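## Task

Fill the kit tray at the +y end of the table with two U711 parts (the list says rack A, bay 3) and one U097 part (the list says rack B, bay 2). The racks line up along the table with rack A farthest from the tray, then B, then C; in every rack bay 1 is the slot farthest from the tray. One of the two listed locations is wrong, so trust the part numbers printed on the bins. Any bin that gets pushed must be returned to its own slot in its rack, sitting flat behind the shelf lip, or the task fails. Parts count only if they stay in the tray without the robot holding them. Finish by opening the gripper and moving the arm away.

## Robot and tools

Robot: one six-joint arm with a two-finger gripper, mounted on a carriage that travels along a floor track (the rail). The arm cannot move the carriage; the rail is a separate device.

Scene frame: fixed to the table. z = 0 is the table top, +z up. The track lies along y at x = 0, and y = 0 is where the rail reads 0. The table edge starts at x = 0.31 m. The arm base sits at x = 0, y roughly equal to the rail position, z = 0.03 m, facing +x. The tray is toward +y. Reported hand position can be a little off, more so when reaching far.

Gripper axes: fingers point along gripper +z; they open and close along gripper y. The reported end_effector_position is the point between the pads when closed; closed fingertips extend about 33 mm past it, fully open about 9 mm. Closing moves the tips roughly 24 mm further out, so leave that gap above a surface.

Tool execute_actions, argument actions: a list of action objects run in sequence. An empty list only returns state and images. Each action may contain rows, steps, until, and rail.
- rows: 1 to 15 rows, each exactly 9 numbers in [-1, 1], in this order: dx, dy, dz, rx, ry, rz, position, force_limit, speed. One row per control step (1/30 s).
- dx, dy, dz, rx, ry, rz are an offset, expressed in the gripper's own axes, from the gripper pose measured when the action began (for a call's first action, the last pose a result showed). Every row is relative to that same start, not to the row before. Scale: 1.0 = 0.6 m for translation, 180 degrees for rotation; rx, ry, rz form a single rotation vector. Per step the command is clipped to 70 mm and 16 degrees from the current pose. Ramp offsets gradually (for example adding 0.01 per row, about 0.18 m/s) so held parts are not shaken off.
- position, force_limit, speed are absolute gripper settings, not offsets. position: +1 fully open (140 mm), about -0.8 pads touching, -1 closes until blocked. force_limit: -1 about 14 N, 0 about 60 N, +1 about 107 N. speed: -1 about 30 mm/s, 0 about 140, +1 about 250.
- steps: 1 to 450, default 15, at least the number of rows. After the last row the arm keeps heading to that row's target and the gripper keeps its command. Long moves need more steps; if cut short, send the remainder next action.
- until: stops the action early when all conditions hold (it does not stop motion). Form {"device": {"field": value}} or [comparison, value] with =, !=, <, <=, >, >=; numbers always need a comparison. Also {"all": {"status": "ended"}} (nothing reads moving) and {"any": {"status": "ended"}} (some motion during the action finished).
- rail: position_m is an absolute carriage position in metres, -2 to 2; speed_m_s 0.01 to 1 (starts at 1, persists); or {"stop": true} alone. After sending position_m, wait with {"steps": n, "until": {"rail": {"position_status": ["!=", "moving"]}}} before moving the gripper to scene points or ending. Acceleration is 2 m/s2. While the carriage drives, row targets travel with it. Any invalid value or unknown name rejects the whole call.

Tool zoom_image: camera (cam_low or cam_wrist) and region [x0, y0, x1, y1] in that camera's pixels, origin top-left, at most 504 x 504. Gives a sharper crop of the latest image; useful for reading bin labels.

Tool finished_scene: scene (1 or 2). Ends that scene permanently and reports success; the result carries the next task. Call it only after the parts rest in the tray, the gripper is open and clear, and the carriage has stopped.

Results: end_effector_position (m) and end_effector_quat_wxyz in the scene frame, plus velocities. Joint positions/velocities list rail, waist, shoulder, elbow, forearm roll, wrist pitch, wrist roll. Hand target is the pose the controller now aims for. object_status: 0 moving, 2 stopped while closing (a grip), 1 stopped while opening, 3 reached the command or pads met. position_measured is in counts: 3 open, 230 pads together, not linear. To squeeze harder while at status 2, raise force_limit and change position slightly (-1 to -0.98). "pose unreachable" means the clearance check altered or blocked the target; the arm rests and later actions still run. Rail position_status: moving, done, stopped, contact_stop (blocked; recheck position after it settles), time_out (look for obstruction, resend), stopped_with_arm (send rows the arm can follow, then resend). position_answer not_taken means resend.

Cameras: cam_low 672x504 fixed, cam_wrist 616x616 fisheye on the hand; images arrive in that order. Calibration (K, distortion, T_world_to_cam) is given in the session and may be off by a few degrees and millimetres.

Avoid: contact torque over the joint limits (waist/shoulder 306, elbow 144, wrist joints 40.5 N m, including held weight) or any external force of 144 N; either freezes the arm for 10 s and drops the rest of the call. Holding loads heats motors; a MOTOR HOT warning precedes a forced cool-down stop. Do not knock anything off the table, drop or slam parts, or push bins out of their slots. Brief external tugs on held parts may occur. The robot holds its last command while you think, and the rail keeps moving meanwhile.

Each tool is called after "Emit:" as name(argument=value, ...), one argument or row to a line, values as JSON.

## Session

Emit:
execute_actions(
  actions=[],
)

Scene clock: 0.00 s.
end_effector_position=(+0.6342, -1.8632, +0.1009) position_measured=3 object_status=3 end_effector_quat_wxyz=(+0.212, +0.450, +0.858, -0.128) end_effector_velocity=(+0.000, +0.000, +0.000) end_effector_angular_velocity=(+0.000, +0.000, +0.000)
Joint positions: [-0.931 -1.001  0.816  1.15  -0.017  0.676 -1.595]
Joint velocities: [0. 0. 0. 0. 0. 0. 0.]
Hand target: +0.634, -1.863, +0.101; +0.212, +0.450, +0.858, -0.128
rail: position_m=-0.931 position_m_goal=-0.931 speed_m_s=1.00 position_status=done position_answer=taken refusals=0
camera_calibration (this result's frames):
cam_wrist: T_world_to_cam=[[0.859419, 0.511263, 0.00302856, 0.412443], [0.309847, -0.525538, 0.792341, -1.2606], [0.406686, -0.680014, -0.610071, -1.28059], [0, 0, 0, 1]] pos_world=[0.556931, -1.74418, 0.216325]

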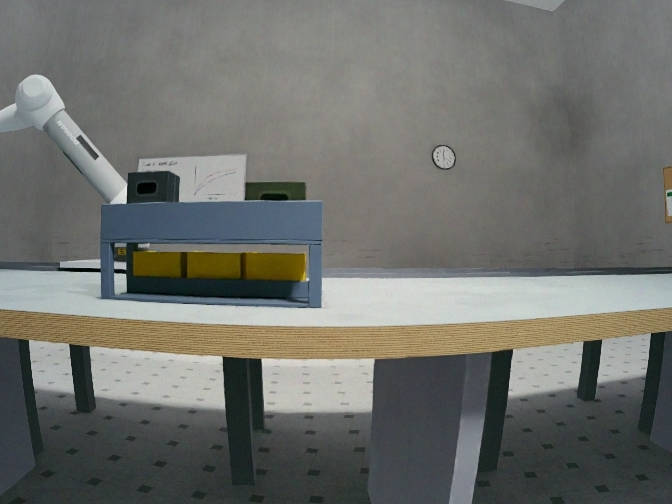

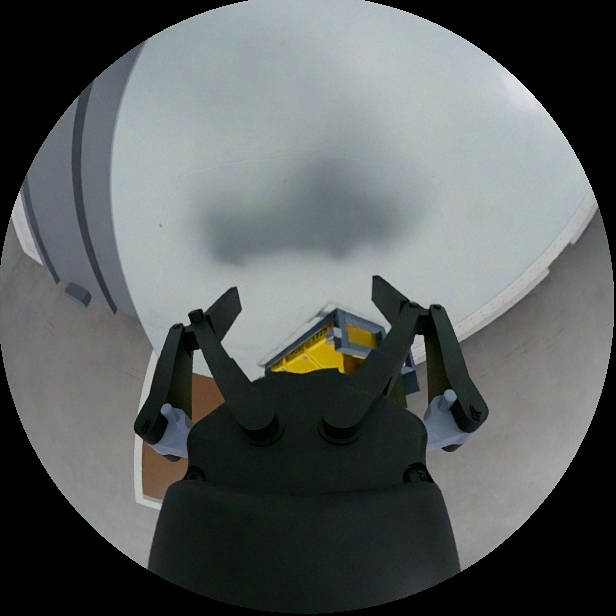

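Emit:
execute_actions(
  actions=[
    {"rows":[[0.03,0.03,-0.05,0,0,0,0.3,0,0],[0.07,0.06,-0.1,0,0,0.02,0.3,0,0],[0.11,0.1,-0.14,0,0.01,0.05,0.3,0,0],[0.16,0.14,-0.18,0,0.03,0.1,0.3,0,0],[0.21,0.18,-0.22,0,0.04,0.16,0.3,0,0],[0.26,0.23,-0.26,0,0.06,0.22,0.3,0,0],[0.31,0.27,-0.3,0.005,0.07,0.28,0.3,0,0],[0.36,0.31,-0.34,0.005,0.09,0.34,0.3,0,0],[0.41,0.36,-0.38,0.005,0.1,0.4,0.3,0,0],[0.46,0.4,-0.42,0.007,0.12,0.46,0.3,0,0],[0.51,0.44,-0.46,0.008,0.13,0.52,0.3,0,0],[0.56,0.49,-0.5,0.009,0.15,0.58,0.3,0,0],[0.6,0.52,-0.53,0.01,0.165,0.64,0.3,0,0],[0.638,0.557,-0.556,0.011,0.181,0.709,0.3,0,0]],"steps":70},
  ],
)

Scene clock: 21.90 s.
end_effector_position=(+0.6340, -1.2637, +0.2009) position_measured=91 object_status=3 end_effector_quat_wxyz=(-0.000, +0.974, -0.001, +0.226) end_effector_velocity=(-0.000, +0.000, +0.000) end_effector_angular_velocity=(+0.000, +0.000, +0.000)
Joint positions: [-0.931 -0.657  0.183  1.938  0.431  0.697  0.627]
Joint velocities: [ 0.  0.  0. -0. -0.  0.  0.]
Hand target: +0.634, -1.264, +0.201; -0.000, +0.974, -0.001, +0.226
Off the commanded pose: 0.000 m, 0 deg.
rail: position_m=-0.931 position_m_goal=-0.931 speed_m_s=1.00 position_status=done position_answer=taken refusals=0
camera_calibration (this result's frames):
cam_wrist: T_world_to_cam=[[-0.0618487, -0.997548, -0.0327418, -1.20961], [-0.997186, 0.063152, -0.0403907, 0.715135], [0.0423593, 0.0301516, -0.998647, 0.394729], [0, 0, 0, 1]] pos_world=[0.621589, -1.26371, 0.383475]

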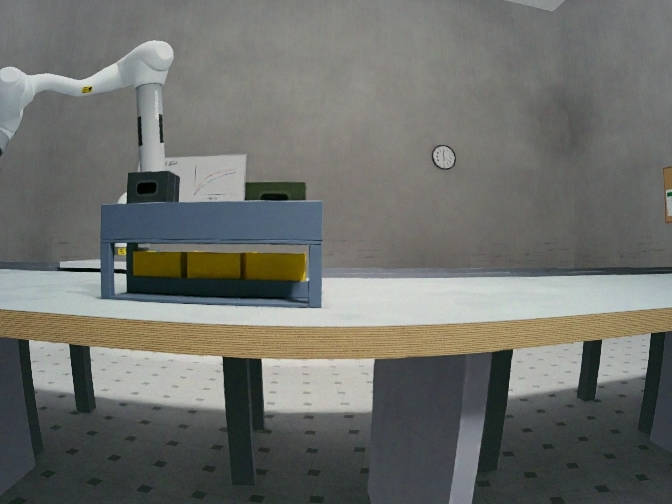

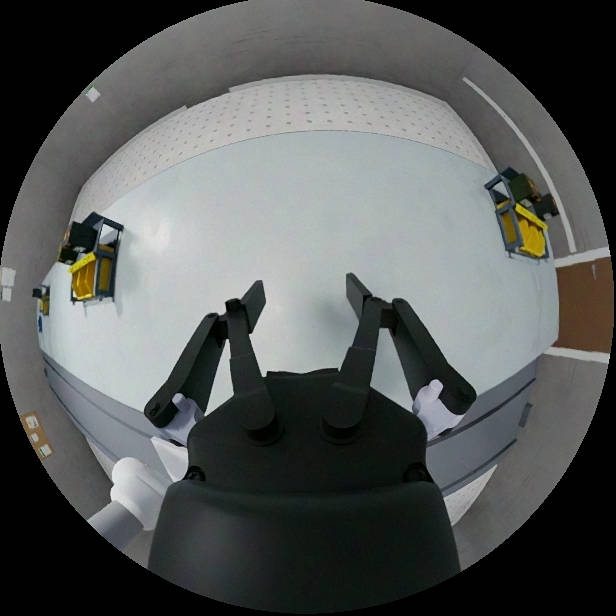

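Emit:
execute_actions(
  actions=[
    {"rail":{"position_m":-2.0},"rows":[[0,-0.03,0,0,0,0,0.3,0,0],[0,-0.06,0,0,0,0,0.3,0,0],[0,-0.09,0,0,0,0,0.3,0,0],[0,-0.12,0,0,0,0,0.3,0,0],[0,-0.15,0,0,0,0,0.3,0,0],[0,-0.18,0,0,0,0,0.3,0,0],[0,-0.21,0,0,0,0,0.3,0,0],[0,-0.24,0,0,0,0,0.3,0,0],[0,-0.27,0,0,0,0,0.3,0,0],[0,-0.3,0,0,0,0,0.3,0,0],[0,-0.33,0,0,0,0,0.3,0,0],[0,-0.36,0,0,0,0,0.3,0,0],[0,-0.39,0,0,0,0,0.3,0,0],[0,-0.42,0,0,0,0,0.3,0,0],[0,-0.45,0,0,0,0,0.3,0,0]],"steps":30},
    {"steps":100,"until":{"rail":{"position_status":["!=","moving"]}}},
  ],
)

Emit:
zoom_image(
  camera="cam_wrist",
  region=[170,150,430,330],
)

Scene clock: 36.87 s.
end_effector_position=(+0.6346, -2.0632, +0.2014) position_measured=91 object_status=3 end_effector_quat_wxyz=(-0.000, +0.974, -0.001, +0.226) end_effector_velocity=(-0.001, +0.001, +0.002) end_effector_angular_velocity=(-0.002, -0.001, +0.003)
Joint positions: [-2.    -0.198  0.034  2.108  0.165  0.558  1.253]
Joint velocities: [ 0.     0.002 -0.003 -0.    -0.002  0.002 -0.   ]
Hand target: +0.635, -2.063, +0.201; -0.000, +0.974, -0.001, +0.226
Off the commanded pose: 0.001 m, 0 deg.
rail: position_m=-2.000 position_m_goal=-2.000 speed_m_s=1.00 position_status=done position_answer=taken refusals=0
camera_calibration (this result's frames):
cam_wrist: T_world_to_cam=[[-0.0614412, -0.997571, -0.0328259, -2.00729], [-0.99719, 0.0627634, -0.0408942, 0.765597], [0.0428551, 0.030221, -0.998624, 0.4191], [0, 0, 0, 1]] pos_world=[0.622155, -2.06313, 0.383941]

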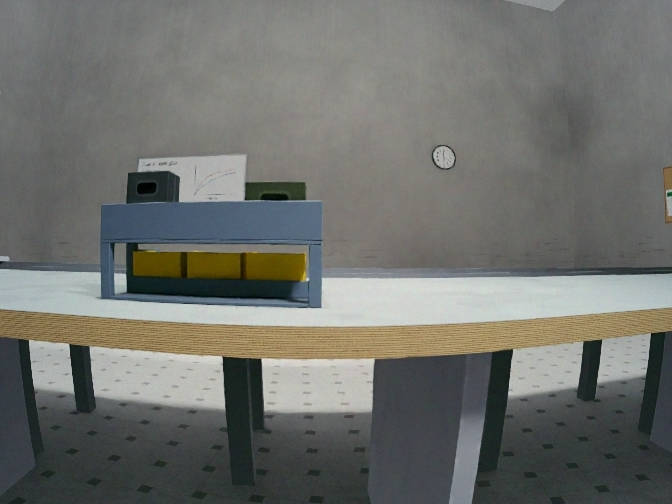

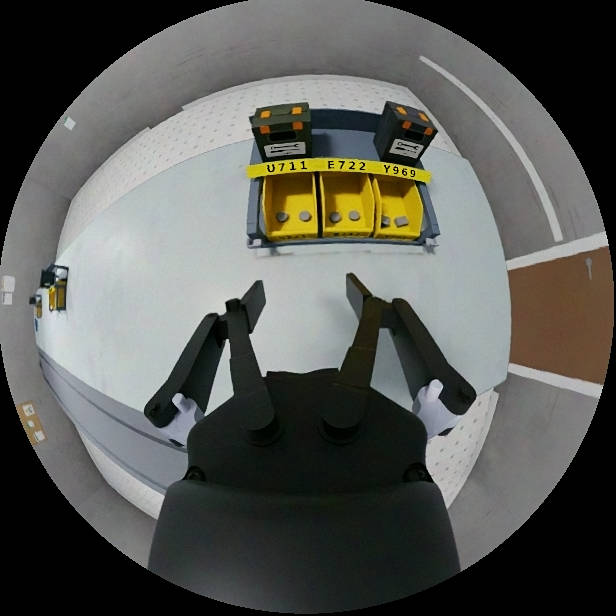

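Region (170, 150, 430, 330) of cam_wrist's 616x616 image, scaled by 1.938, with more detail than that image has; it fills the top 349 rows of this view, and the rest is white.

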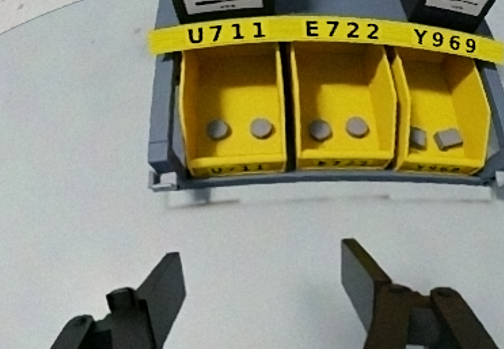

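Emit:
execute_actions(
  actions=[
    {"rows":[[0.015,0,0.018,0,0,0,0.3,0,0],[0.036,0,0.044,0,0,0,0.3,0,0],[0.06,-0.005,0.072,0,0,0.005,0.3,0,0],[0.085,-0.01,0.1,-0.004,0,0.008,0.3,0,0],[0.11,-0.01,0.13,-0.004,0,0.01,0.3,0,0],[0.135,-0.015,0.16,-0.006,0,0.013,0.3,0,0],[0.16,-0.02,0.19,-0.008,0,0.016,0.3,0,0],[0.181,-0.02,0.218,-0.0085,0,0.0175,0.3,0,0]],"steps":25},
  ],
)

Emit:
zoom_image(
  camera="cam_wrist",
  region=[230,230,380,350],
)

Scene clock: 52.13 s.
end_effector_position=(+0.7898, -2.0514, +0.1320) position_measured=91 object_status=3 end_effector_quat_wxyz=(+0.007, +0.974, -0.030, +0.226) end_effector_velocity=(+0.000, +0.000, -0.000) end_effector_angular_velocity=(-0.000, +0.001, -0.000)
Joint positions: [-2.    -0.119  0.328  1.894  0.058  0.465  1.468]
Joint velocities: [ 0.     0.     0.001 -0.001 -0.     0.     0.001]
Hand target: +0.790, -2.051, +0.132; +0.007, +0.974, -0.030, +0.226
Off the commanded pose: 0.000 m, 0 deg.
rail: position_m=-2.000 position_m_goal=-2.000 speed_m_s=1.00 position_status=done position_answer=taken refusals=0
camera_calibration (this result's frames):
cam_wrist: T_world_to_cam=[[-0.122096, -0.991964, -0.0331664, -1.92886], [-0.991511, 0.123409, -0.0409353, 1.03663], [0.0446994, 0.0278868, -0.998611, 0.336539], [0, 0, 0, 1]] pos_world=[0.777282, -2.05068, 0.314533]

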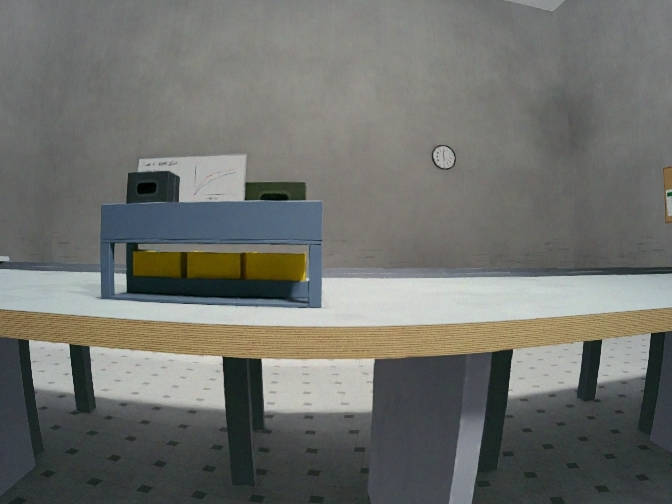

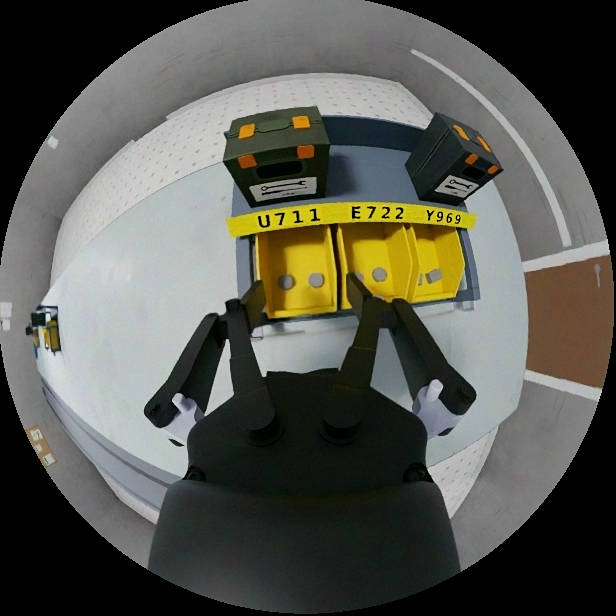

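Region (230, 230, 380, 350) of cam_wrist's 616x616 image, scaled by 3.360, with more detail than that image has; it fills the top 403 rows of this view, and the rest is white.

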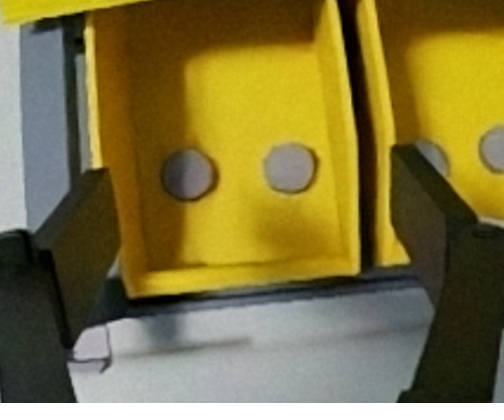

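Emit:
execute_actions(
  actions=[
    {"rows":[[0.005,0.01,0.002,0,0,0,-0.45,0,0],[0.01,0.02,0.005,0,0,0,-0.45,0,0],[0.015,0.029,0.007,0,0,0,-0.45,0,0]],"steps":18},
    {"rows":[[-0.006,0,0.022,0,0,0,-0.45,0,0],[-0.012,0,0.044,0,0,0,-0.45,0,0],[-0.018,0,0.066,0,0,0,-0.45,0,0],[-0.024,0,0.085,0,0,0,-0.45,0,0],[-0.028,0,0.1,0,0,0,-0.45,0,0]],"steps":16},
  ],
)

Emit:
zoom_image(
  camera="cam_wrist",
  region=[205,220,405,360],
)

Scene clock: 78.90 s.
end_effector_position=(+0.8066, -2.0707, +0.1076) position_measured=186 object_status=3 end_effector_quat_wxyz=(+0.008, +0.973, -0.030, +0.230) end_effector_velocity=(+0.000, +0.000, +0.000) end_effector_angular_velocity=(-0.000, -0.000, +0.000)
Joint positions: [-2.    -0.144  0.376  1.882  0.086  0.422  1.418]
Joint velocities: [ 0.  0.  0. -0.  0.  0. -0.]
Hand target: +0.806, -2.071, +0.107; +0.008, +0.973, -0.030, +0.230
Off the commanded pose: 0.037 m, 1 deg.
FORCE FAULT: contact force on the arm reached its limit, and the arm stopped for 10 seconds. The contact can be on any part of the arm, not only on its tool. The arm's remaining commands of this call were not run. The arm holds still and accepts commands again. Move the arm away from the contact; if what it grips holds it there, let go first. Pushing or pulling that hard again can fault the arm again.
rail: position_m=-2.000 position_m_goal=-2.000 speed_m_s=1.00 position_status=done position_answer=taken refusals=0
camera_calibration (this result's frames):
cam_wrist: T_world_to_cam=[[-0.121986, -0.992038, -0.0313208, -1.94715], [-0.991109, 0.123439, -0.0496557, 1.05542], [0.0531265, 0.024985, -0.998275, 0.299087], [0, 0, 0, 1]] pos_world=[0.792621, -2.0694, 0.289992]

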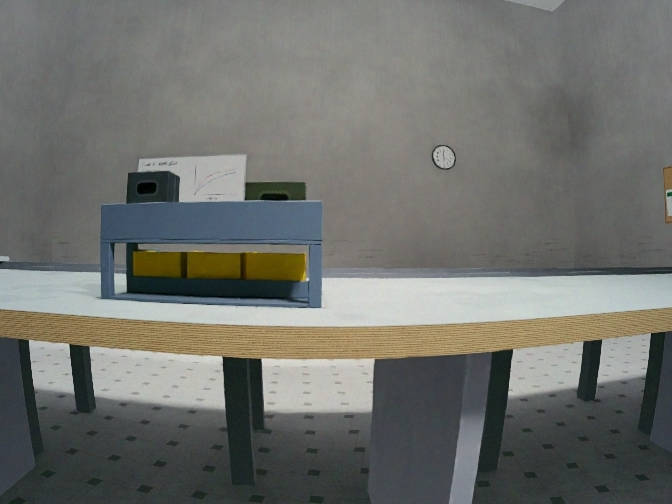

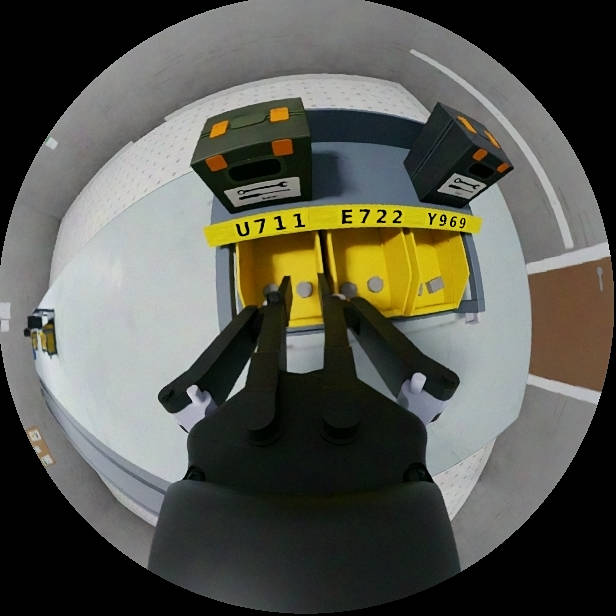

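Region (205, 220, 405, 360) of cam_wrist's 616x616 image, scaled by 2.520, with more detail than that image has; it fills the top 353 rows of this view, and the rest is white.

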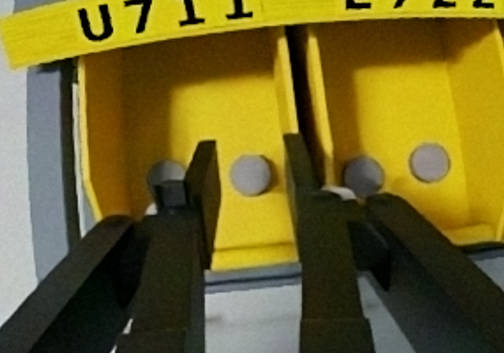

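Emit:
execute_actions(
  actions=[
    {"rows":[[0,0,-0.008,0,0,0,-0.45,0,0],[-0.008,-0.006,-0.014,0,0,0,-0.45,0,0],[-0.018,-0.011,-0.018,0,-0.003,0,-0.45,0,0]],"steps":12},
    {"rows":[[-0.003,0,0.006,0,0,0,-0.45,0,0],[-0.006,0,0.012,0,0,0,-0.45,0,0],[-0.009,0,0.018,0,0,0,-0.45,0,0],[-0.012,0,0.024,0,0,0,-0.45,0,0],[-0.015,0,0.030,0,0,0,-0.45,0,0]],"steps":14},
  ],
)

Emit:
zoom_image(
  camera="cam_wrist",
  region=[205,220,405,360],
)

Scene clock: 93.53 s.
end_effector_position=(+0.7924, -2.0631, +0.0923) position_measured=186 object_status=3 end_effector_quat_wxyz=(+0.008, +0.974, -0.030, +0.225) end_effector_velocity=(-0.000, +0.000, -0.001) end_effector_angular_velocity=(+0.000, +0.000, +0.000)
Joint positions: [-2.    -0.136  0.376  1.915  0.08   0.399  1.43 ]
Joint velocities: [ 0.    -0.     0.001  0.     0.    -0.001 -0.   ]
Hand target: +0.792, -2.063, +0.092; +0.008, +0.974, -0.030, +0.225
Off the commanded pose: 0.000 m, 0 deg.
rail: position_m=-2.000 position_m_goal=-2.000 speed_m_s=1.00 position_status=done position_answer=taken refusals=0
camera_calibration (this result's frames):
cam_wrist: T_world_to_cam=[[-0.122214, -0.992026, -0.0307933, -1.94173], [-0.991539, 0.123404, -0.0402756, 1.03905], [0.0437544, 0.0256105, -0.998714, 0.293149], [0, 0, 0, 1]] pos_world=[0.780129, -2.06198, 0.274829]

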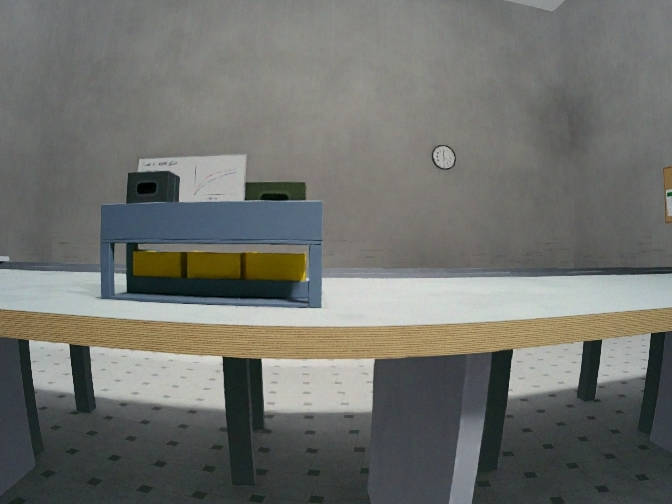

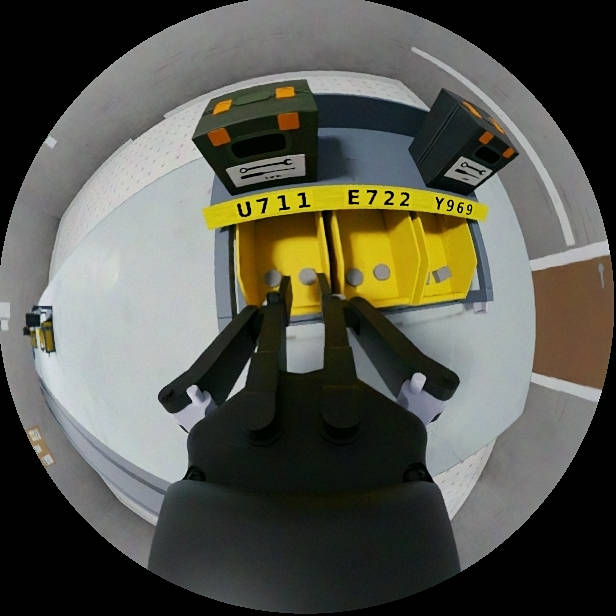

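Region (205, 220, 405, 360) of cam_wrist's 616x616 image, scaled by 2.520, with more detail than that image has; it fills the top 353 rows of this view, and the rest is white.

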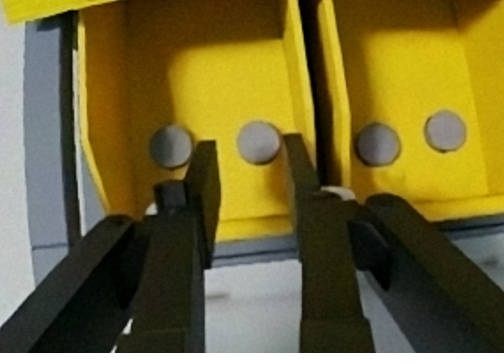

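Emit:
execute_actions(
  actions=[
    {"rows":[[-0.003,0,0.006,0,0,0,-0.45,0,0],[-0.006,0,0.012,0,0,0,-0.45,0,0],[-0.009,0,0.018,0,0,0,-0.45,0,0],[-0.012,0,0.024,0,0,0,-0.45,0,0],[-0.015,0,0.030,0,0,0,-0.45,0,0],[-0.018,0,0.036,0,0,0,-0.45,0,0],[-0.021,0,0.042,0,0,0,-0.45,0,0],[-0.024,0,0.048,0,0,0,-0.45,0,0],[-0.026,0,0.053,0,0,0,-0.45,0,0]],"steps":18},
  ],
)

Emit:
zoom_image(
  camera="cam_wrist",
  region=[205,220,405,360],
)

Scene clock: 106.07 s.
end_effector_position=(+0.7924, -2.0631, +0.0570) position_measured=186 object_status=3 end_effector_quat_wxyz=(+0.008, +0.974, -0.030, +0.225) end_effector_velocity=(-0.000, +0.000, -0.001) end_effector_angular_velocity=(+0.000, +0.000, +0.000)
Joint positions: [-2.    -0.136  0.417  1.935  0.094  0.336  1.415]
Joint velocities: [ 0.     0.     0.001  0.     0.001 -0.001 -0.001]
Hand target: +0.792, -2.063, +0.057; +0.008, +0.974, -0.030, +0.225
Off the commanded pose: 0.000 m, 0 deg.
rail: position_m=-2.000 position_m_goal=-2.000 speed_m_s=1.00 position_status=done position_answer=taken refusals=0
camera_calibration (this result's frames):
cam_wrist: T_world_to_cam=[[-0.122136, -0.992035, -0.0308084, -1.94286], [-0.991547, 0.123328, -0.0403173, 1.03744], [0.0437957, 0.0256237, -0.998712, 0.257861], [0, 0, 0, 1]] pos_world=[0.780088, -2.06194, 0.239499]

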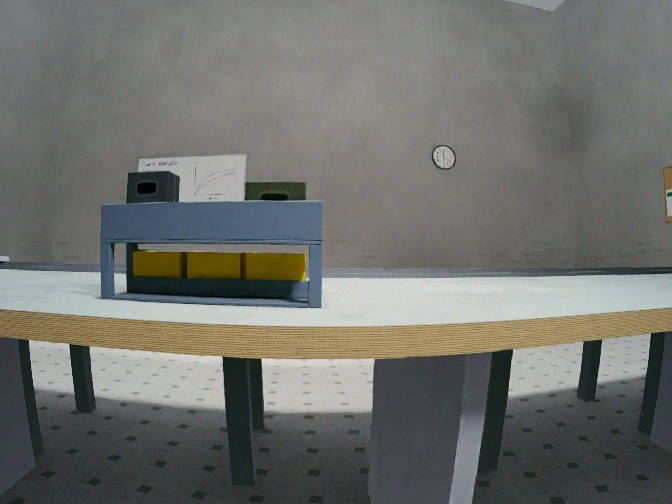

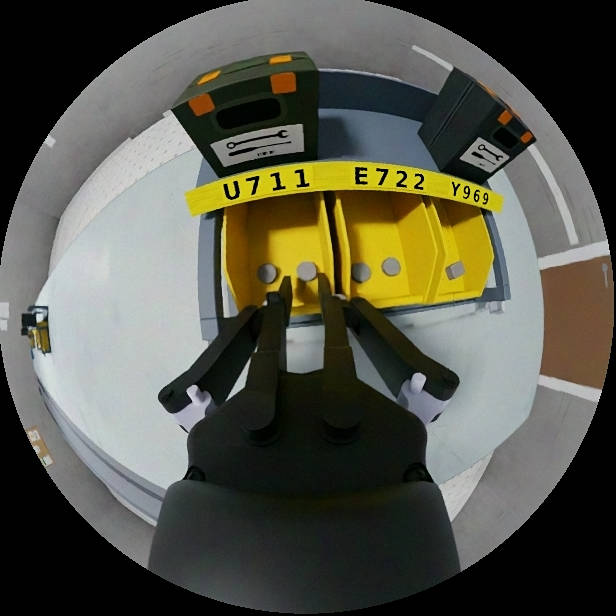

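Region (205, 220, 405, 360) of cam_wrist's 616x616 image, scaled by 2.520, with more detail than that image has; it fills the top 353 rows of this view, and the rest is white.

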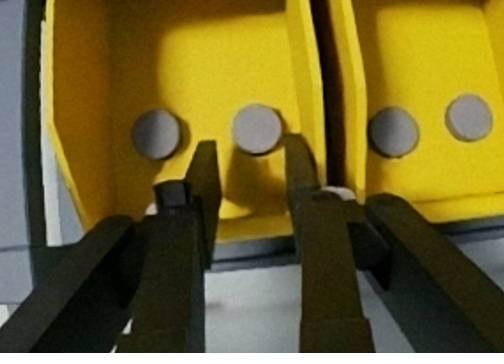

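Emit:
execute_actions(
  actions=[
    {"rows":[[-0.002,0.001,0.004,0,0,0,-0.45,0,0],[-0.004,0.002,0.008,0,0,0,-0.45,0,0],[-0.006,0.003,0.012,0,0,0,-0.45,0,0]],"steps":10},
    {"rows":[[0.003,0,0.0015,0,0,0,-0.45,0,0],[0.006,0,0.003,0,0,0,-0.45,0,0],[0.009,0,0.0044,0,0,0,-0.45,0,0],[0.012,0,0.006,0,0,0,-0.45,0,0],[0.015,0,0.0073,0,0,0,-0.45,0,0],[0.018,0,0.009,0,0,0,-0.45,0,0],[0.021,0,0.010,0,0,0,-0.45,0,0],[0.024,0,0.0117,0,0,0,-0.45,0,0],[0.027,0,0.013,0,0,0,-0.45,0,0]],"steps":16},
  ],
)

Emit:
zoom_image(
  camera="cam_wrist",
  region=[205,220,405,360],
)

Scene clock: 123.30 s.
end_effector_position=(+0.8102, -2.0660, +0.0491) position_measured=186 object_status=3 end_effector_quat_wxyz=(+0.008, +0.974, -0.030, +0.225) end_effector_velocity=(+0.001, -0.000, +0.000) end_effector_angular_velocity=(-0.000, +0.000, -0.000)
Joint positions: [-2.    -0.136  0.448  1.903  0.095  0.337  1.414]
Joint velocities: [ 0.     0.     0.001 -0.001 -0.001  0.001  0.001]
Hand target: +0.810, -2.066, +0.049; +0.008, +0.974, -0.030, +0.226
Off the commanded pose: 0.000 m, 0 deg.
rail: position_m=-2.000 position_m_goal=-2.000 speed_m_s=1.00 position_status=done position_answer=taken refusals=0
camera_calibration (this result's frames):
cam_wrist: T_world_to_cam=[[-0.122136, -0.992036, -0.0307882, -1.94383], [-0.991544, 0.123328, -0.0403757, 1.05509], [0.0438512, 0.0255965, -0.99871, 0.249218], [0, 0, 0, 1]] pos_world=[0.797824, -2.06485, 0.231649]

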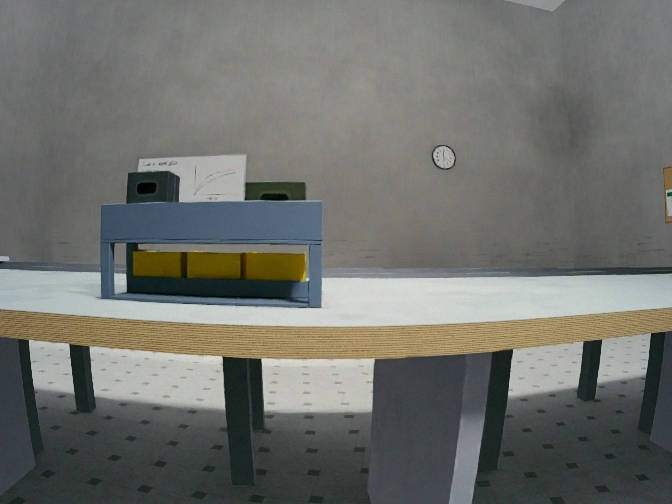

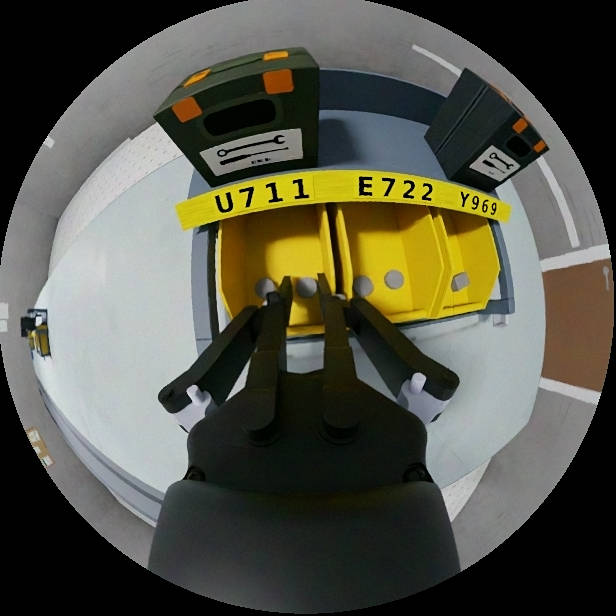

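Region (205, 220, 405, 360) of cam_wrist's 616x616 image, scaled by 2.520, with more detail than that image has; it fills the top 353 rows of this view, and the rest is white.

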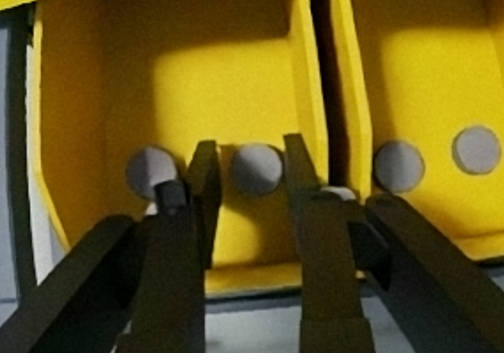

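Emit:
execute_actions(
  actions=[
    {"rows":[[0,0,0.0015,0,0,0,-1,0,-0.6]],"steps":16},
    {"rows":[[0.002,0,-0.008,0,0,0,-1,0,-0.6],[0.005,0,-0.022,0,0,0,-1,0,-0.6],[0.008,0,-0.04,0,0,0,-1,0,-0.6],[0.01,0,-0.06,0,0,0,-1,0,-0.6],[0.01,0,-0.085,0,0,0,-1,0,-0.6],[0.005,0,-0.11,0,0,0,-1,0,-0.6],[-0.005,0,-0.135,0,0,0,-1,0,-0.6],[-0.02,0,-0.16,0,0,0,-1,0,-0.6],[-0.04,0,-0.185,0,0,0,-1,0,-0.6],[-0.06,0,-0.21,0,0,0,-1,0,-0.6],[-0.08,0,-0.24,0,0,0,-1,0,-0.6],[-0.1,0,-0.265,0,0,0,-1,0,-0.6],[-0.115,0,-0.29,0,0,0,-1,0,-0.6],[-0.13,0,-0.31,0,0,0,-1,0,-0.6],[-0.139,0,-0.323,0,0,0,-1,0,-0.6]],"steps":26},
    {"rail":{"position_m":2.0},"steps":5},
    {"steps":200,"until":{"rail":{"position_status":["!=","moving"]}}},
  ],
)

Scene clock: 141.17 s.
end_effector_position=(+0.6509, +1.9441, +0.1855) position_measured=203 object_status=2 end_effector_quat_wxyz=(+0.008, +0.974, -0.030, +0.226) end_effector_velocity=(+0.000, +0.000, -0.000) end_effector_angular_velocity=(+0.000, +0.000, +0.000)
Joint positions: [ 2.    -0.159  0.073  2.1    0.083  0.517  1.41 ]
Joint velocities: [ 0.  0.  0.  0. -0.  0.  0.]
Hand target: +0.651, +1.944, +0.186; +0.008, +0.974, -0.030, +0.226
Off the commanded pose: 0.000 m, 0 deg.
rail: position_m=2.000 position_m_goal=2.000 speed_m_s=1.00 position_status=done position_answer=taken refusals=0
camera_calibration (this result's frames):
cam_wrist: T_world_to_cam=[[-0.122248, -0.992025, -0.0306824, 2.01907], [-0.991526, 0.123439, -0.0404915, 0.407921], [0.043956, 0.0254724, -0.998709, 0.289982], [0, 0, 0, 1]] pos_world=[0.638544, 1.94523, 0.368075]

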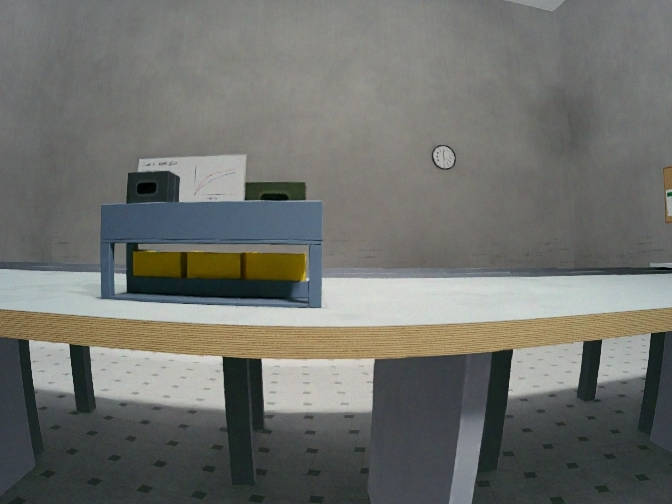

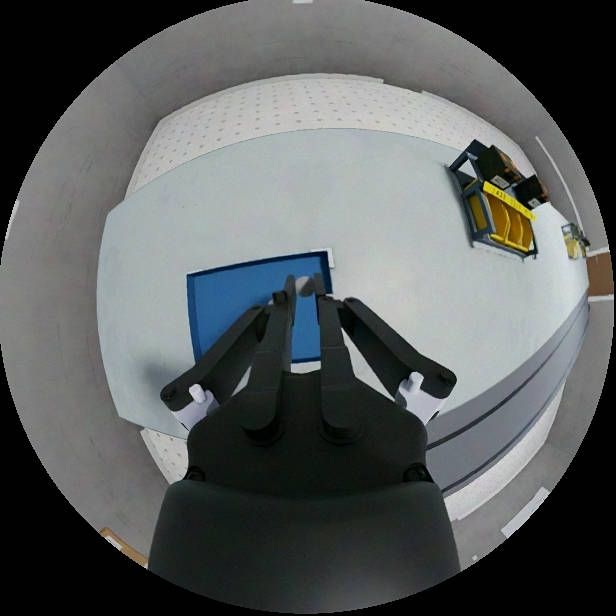

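Emit:
execute_actions(
  actions=[
    {"rows":[[-0.004,-0.02,0.008,0,0,0,-1,0,-0.6],[-0.01,-0.045,0.02,0,0,0,-1,0,-0.6],[-0.018,-0.07,0.037,0,0,0,-1,0,-0.6],[-0.027,-0.095,0.056,0,0,0,-1,0,-0.6],[-0.037,-0.12,0.076,0,0,0,-1,0,-0.6],[-0.047,-0.145,0.096,0,0,0,-1,0,-0.6],[-0.056,-0.17,0.116,0,0,0,-1,0,-0.6],[-0.066,-0.19,0.136,0,0,0,-1,0,-0.6],[-0.075,-0.21,0.154,0,0,0,-1,0,-0.6],[-0.083,-0.225,0.17,0,0,0,-1,0,-0.6],[-0.089,-0.24,0.184,0,0,0,-1,0,-0.6],[-0.094,-0.25,0.194,0,0,0,-1,0,-0.6],[-0.098,-0.25,0.202,0,0,0,-1,0,-0.6],[-0.102,-0.25,0.209,0,0,0,-1,0,-0.6],[-0.104,-0.25,0.214,0,0,0,-1,0,-0.6]],"steps":30},
    {"rows":[[0,0,0,0,0,0,-0.45,0,-0.5]],"steps":10},
    {"rows":[[0.01,0,-0.02,0,0,0,-0.45,0,0],[0.02,0,-0.04,0,0,0,-0.45,0,0],[0.03,0.02,-0.06,0,0,0,-0.45,0,0],[0.045,0.04,-0.09,0,0,0,-0.45,0,0],[0.06,0.07,-0.12,0,0,0,-0.45,0,0],[0.075,0.1,-0.15,0,0,0,-0.45,0,0],[0.09,0.13,-0.18,0,0,0,-0.45,0,0],[0.104,0.17,-0.214,0,0,0,-0.45,0,0]],"steps":18},
    {"rail":{"position_m":-0.42},"steps":5},
    {"steps":200,"until":{"rail":{"position_status":["!=","moving"]}}},
  ],
)

Emit:
zoom_image(
  camera="cam_wrist",
  region=[170,150,430,330],
)

Scene clock: 168.97 s.
end_effector_position=(+0.6541, -0.4285, +0.1856) position_measured=186 object_status=3 end_effector_quat_wxyz=(+0.007, +0.974, -0.030, +0.225) end_effector_velocity=(+0.000, -0.014, +0.000) end_effector_angular_velocity=(+0.000, -0.000, -0.000)
Joint positions: [-0.42  -0.065  0.075  2.098  0.002  0.514  1.565]
Joint velocities: [-0.014  0.    -0.    -0.     0.    -0.    -0.   ]
Hand target: +0.654, -0.428, +0.186; +0.007, +0.974, -0.030, +0.225
Off the commanded pose: 0.000 m, 0 deg.
rail: position_m=-0.420 position_m_goal=-0.420 speed_m_s=1.00 position_status=done position_answer=taken refusals=0
camera_calibration (this result's frames):
cam_wrist: T_world_to_cam=[[-0.121752, -0.992062, -0.0314657, -0.334354], [-0.991593, 0.122972, -0.0402731, 0.703813], [0.0438228, 0.0262978, -0.998693, 0.350723], [0, 0, 0, 1]] pos_world=[0.641818, -0.427472, 0.368088]

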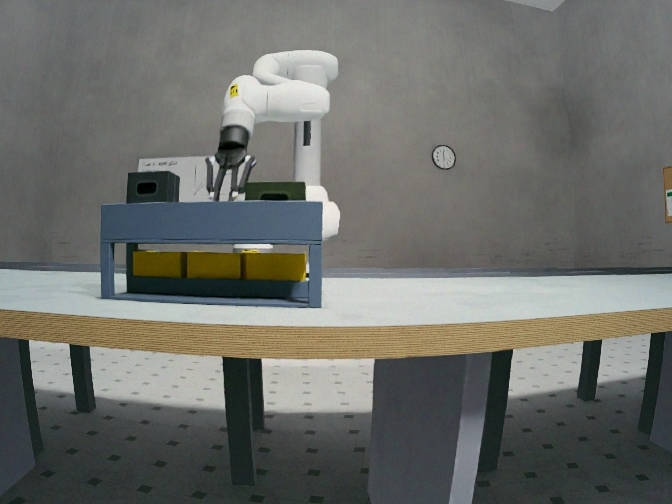

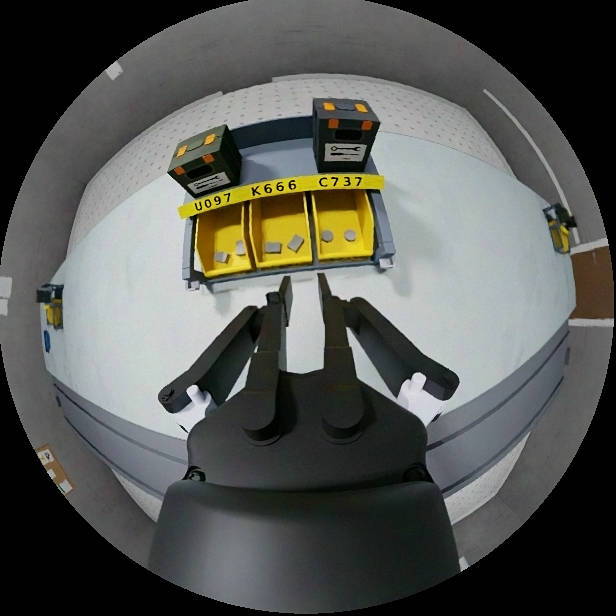

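Region (170, 150, 430, 330) of cam_wrist's 616x616 image, scaled by 1.938, with more detail than that image has; it fills the top 349 rows of this view, and the rest is white.

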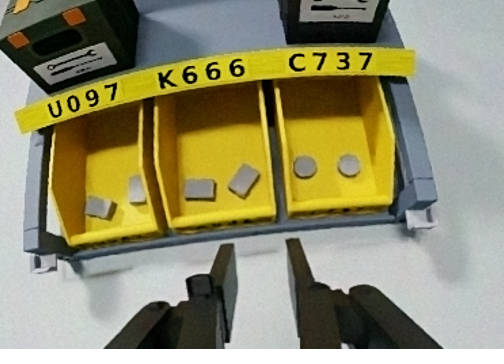

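Emit:
execute_actions(
  actions=[
    {"rail":{"position_m":-0.28},"rows":[[0,0,0,0.004,0,-0.009,0.3,0,0],[0,0,0,0.0085,0,-0.0175,0.3,0,0]],"steps":14},
    {"rows":[[0.015,0,0.02,0,0,0,0.3,0,0],[0.035,0,0.048,0,0,0,0.3,0,0],[0.055,0,0.076,0,0,0,0.3,0,0],[0.075,0,0.104,0,0,0,0.3,0,0],[0.097,0,0.132,0,0,0,0.3,0,0],[0.117,0,0.159,0,0,0,0.3,0,0]],"steps":20},
  ],
)

Emit:
zoom_image(
  camera="cam_wrist",
  region=[230,230,380,350],
)

Scene clock: 184.23 s.
end_effector_position=(+0.7591, -0.2878, +0.1309) position_measured=91 object_status=3 end_effector_quat_wxyz=(+0.001, +0.974, -0.000, +0.226) end_effector_velocity=(-0.000, +0.000, -0.001) end_effector_angular_velocity=(+0.000, +0.002, -0.000)
Joint positions: [-0.28  -0.069  0.285  1.957  0.068  0.445  1.448]
Joint velocities: [ 0.    -0.     0.001 -0.001 -0.     0.002  0.   ]
Hand target: +0.759, -0.288, +0.131; +0.001, +0.974, -0.000, +0.226
Off the commanded pose: 0.000 m, 0 deg.
rail: position_m=-0.280 position_m_goal=-0.280 speed_m_s=1.00 position_status=done position_answer=taken refusals=0
camera_calibration (this result's frames):
cam_wrist: T_world_to_cam=[[-0.0609327, -0.997653, -0.0312217, -0.231517], [-0.997243, 0.0621753, -0.0405076, 0.77523], [0.0423538, 0.0286673, -0.998691, 0.289653], [0, 0, 0, 1]] pos_world=[0.746718, -0.287478, 0.313449]

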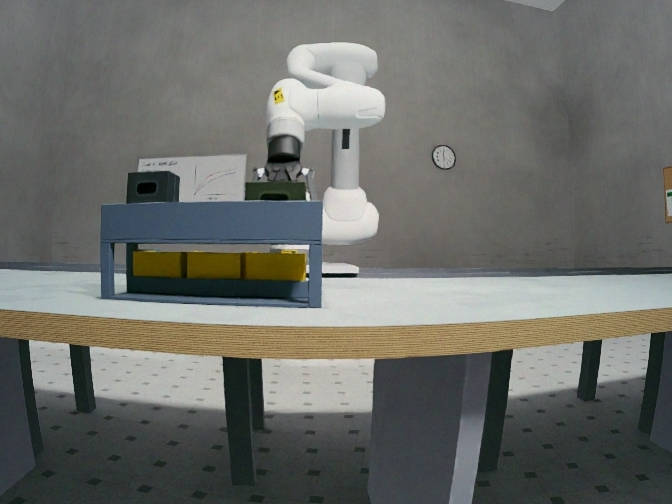

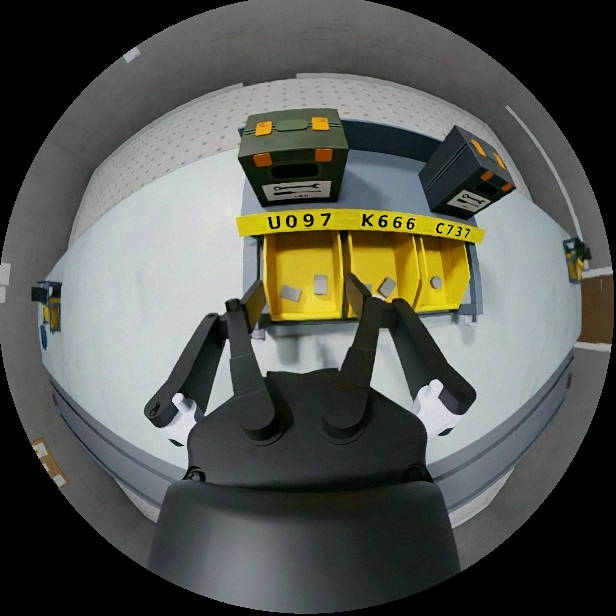

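Region (230, 230, 380, 350) of cam_wrist's 616x616 image, scaled by 3.360, with more detail than that image has; it fills the top 403 rows of this view, and the rest is white.

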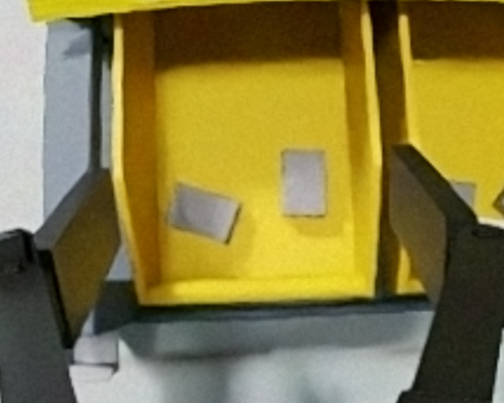

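Emit:
execute_actions(
  actions=[
    {"rows":[[0,0.01,0,0,0,0,-0.52,0,0],[0.004,0.02,0.002,-0.003,0,0.006,-0.52,0,0],[0.006,0.028,0.003,-0.006,0,0.0125,-0.52,0,0]],"steps":20},
    {"rows":[[-0.004,0,0.008,0,0,0,-0.52,0,0],[-0.008,0,0.016,0,0,0,-0.52,0,0],[-0.012,0,0.024,0,0,0,-0.52,0,0],[-0.016,0,0.033,0,0,0,-0.52,0,0],[-0.02,0,0.042,0,0,0,-0.52,0,0]],"steps":14},
  ],
)

Emit:
zoom_image(
  camera="cam_wrist",
  region=[205,220,405,360],
)

Scene clock: 196.87 s.
end_effector_position=(+0.7634, -0.3046, +0.1031) position_measured=195 object_status=3 end_effector_quat_wxyz=(+0.005, +0.974, -0.021, +0.226) end_effector_velocity=(-0.000, +0.000, -0.001) end_effector_angular_velocity=(+0.000, +0.000, +0.000)
Joint positions: [-0.28  -0.085  0.323  1.969  0.046  0.396  1.491]
Joint velocities: [ 0.     0.     0.001  0.001  0.    -0.001 -0.001]
Hand target: +0.763, -0.305, +0.103; +0.005, +0.974, -0.021, +0.226
Off the commanded pose: 0.000 m, 0 deg.
rail: position_m=-0.280 position_m_goal=-0.280 speed_m_s=1.00 position_status=done position_answer=taken refusals=0
camera_calibration (this result's frames):
cam_wrist: T_world_to_cam=[[-0.104241, -0.99405, -0.0315962, -0.214708], [-0.993594, 0.105482, -0.0405512, 0.789854], [0.0436427, 0.0271666, -0.998678, 0.260715], [0, 0, 0, 1]] pos_world=[0.751034, -0.303829, 0.285616]

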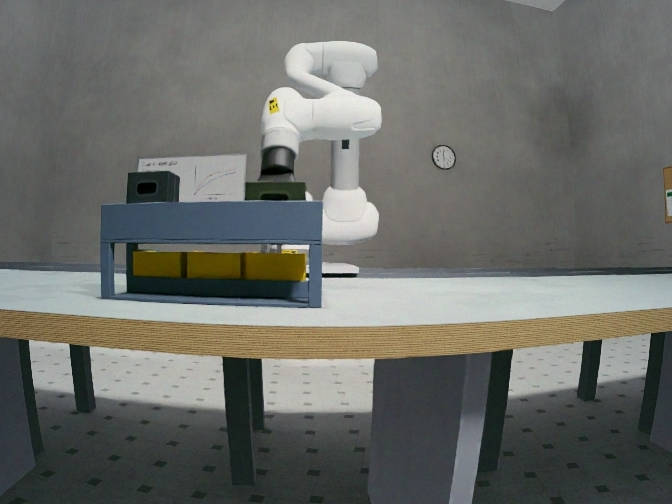

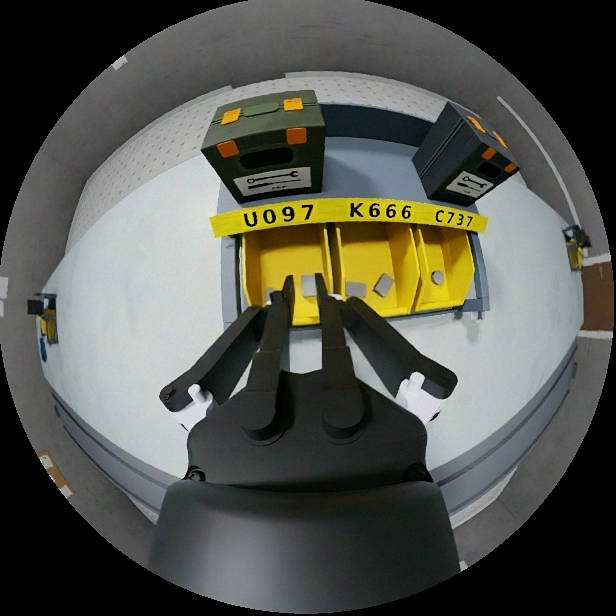

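Region (205, 220, 405, 360) of cam_wrist's 616x616 image, scaled by 2.520, with more detail than that image has; it fills the top 353 rows of this view, and the rest is white.

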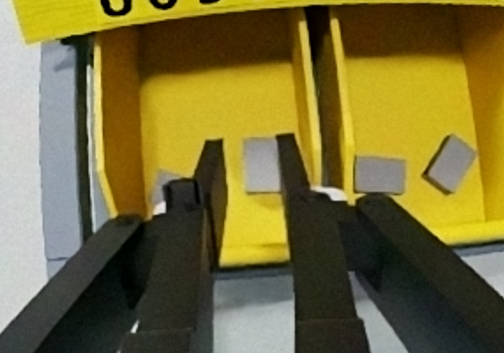

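Emit:
execute_actions(
  actions=[
    {"rows":[[0,0.004,0,0,0,0,-0.52,0,0],[-0.002,0.0075,0.004,0,0,0,-0.52,0,0],[-0.005,0.0075,0.010,0,0,0,-0.52,0,0],[-0.008,0.0075,0.016,0,0,0,-0.52,0,0],[-0.011,0.0075,0.022,0,0,0,-0.52,0,0],[-0.014,0.0075,0.028,0,0,0,-0.52,0,0],[-0.017,0.0075,0.035,0,0,0,-0.52,0,0],[-0.02,0.0075,0.042,0,0,0,-0.52,0,0],[-0.024,0.0075,0.049,0,0,0,-0.52,0,0]],"steps":18},
  ],
)

Emit:
zoom_image(
  camera="cam_wrist",
  region=[205,220,405,360],
)

Scene clock: 210.73 s.
end_effector_position=(+0.7632, -0.3091, +0.0704) position_measured=195 object_status=3 end_effector_quat_wxyz=(+0.005, +0.974, -0.021, +0.226) end_effector_velocity=(-0.000, -0.000, -0.001) end_effector_angular_velocity=(+0.000, +0.000, +0.000)
Joint positions: [-0.28  -0.093  0.362  1.99   0.063  0.336  1.467]
Joint velocities: [ 0.    -0.     0.001  0.     0.001 -0.001 -0.001]
Hand target: +0.763, -0.309, +0.070; +0.005, +0.974, -0.021, +0.226
Off the commanded pose: 0.000 m, 0 deg.
rail: position_m=-0.280 position_m_goal=-0.280 speed_m_s=1.00 position_status=done position_answer=taken refusals=0
camera_calibration (this result's frames):
cam_wrist: T_world_to_cam=[[-0.104221, -0.994052, -0.0316072, -0.220219], [-0.993594, 0.105463, -0.0405938, 0.788793], [0.0436857, 0.027174, -0.998676, 0.228216], [0, 0, 0, 1]] pos_world=[0.750819, -0.3083, 0.252974]

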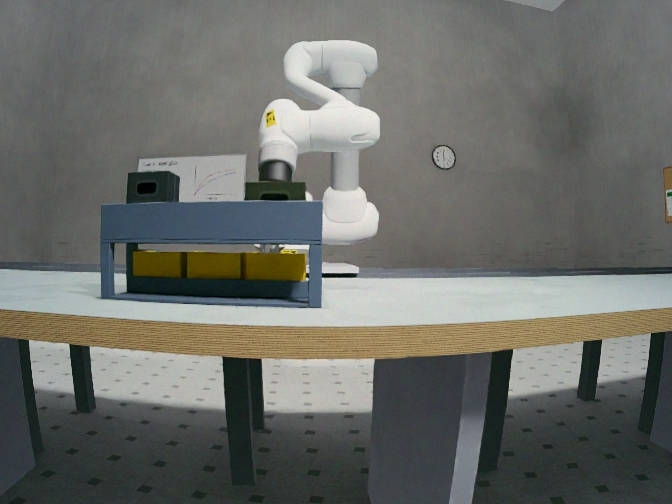

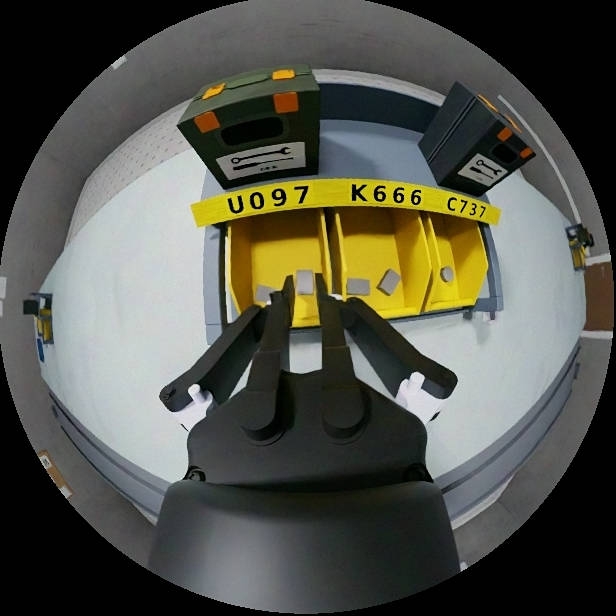

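Region (205, 220, 405, 360) of cam_wrist's 616x616 image, scaled by 2.520, with more detail than that image has; it fills the top 353 rows of this view, and the rest is white.

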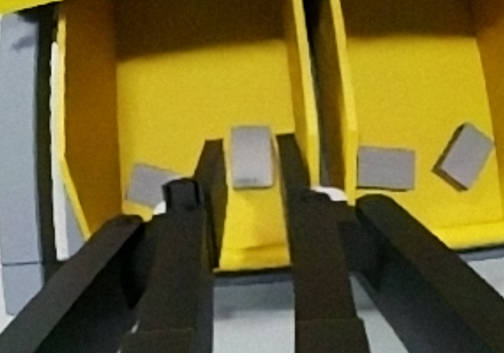

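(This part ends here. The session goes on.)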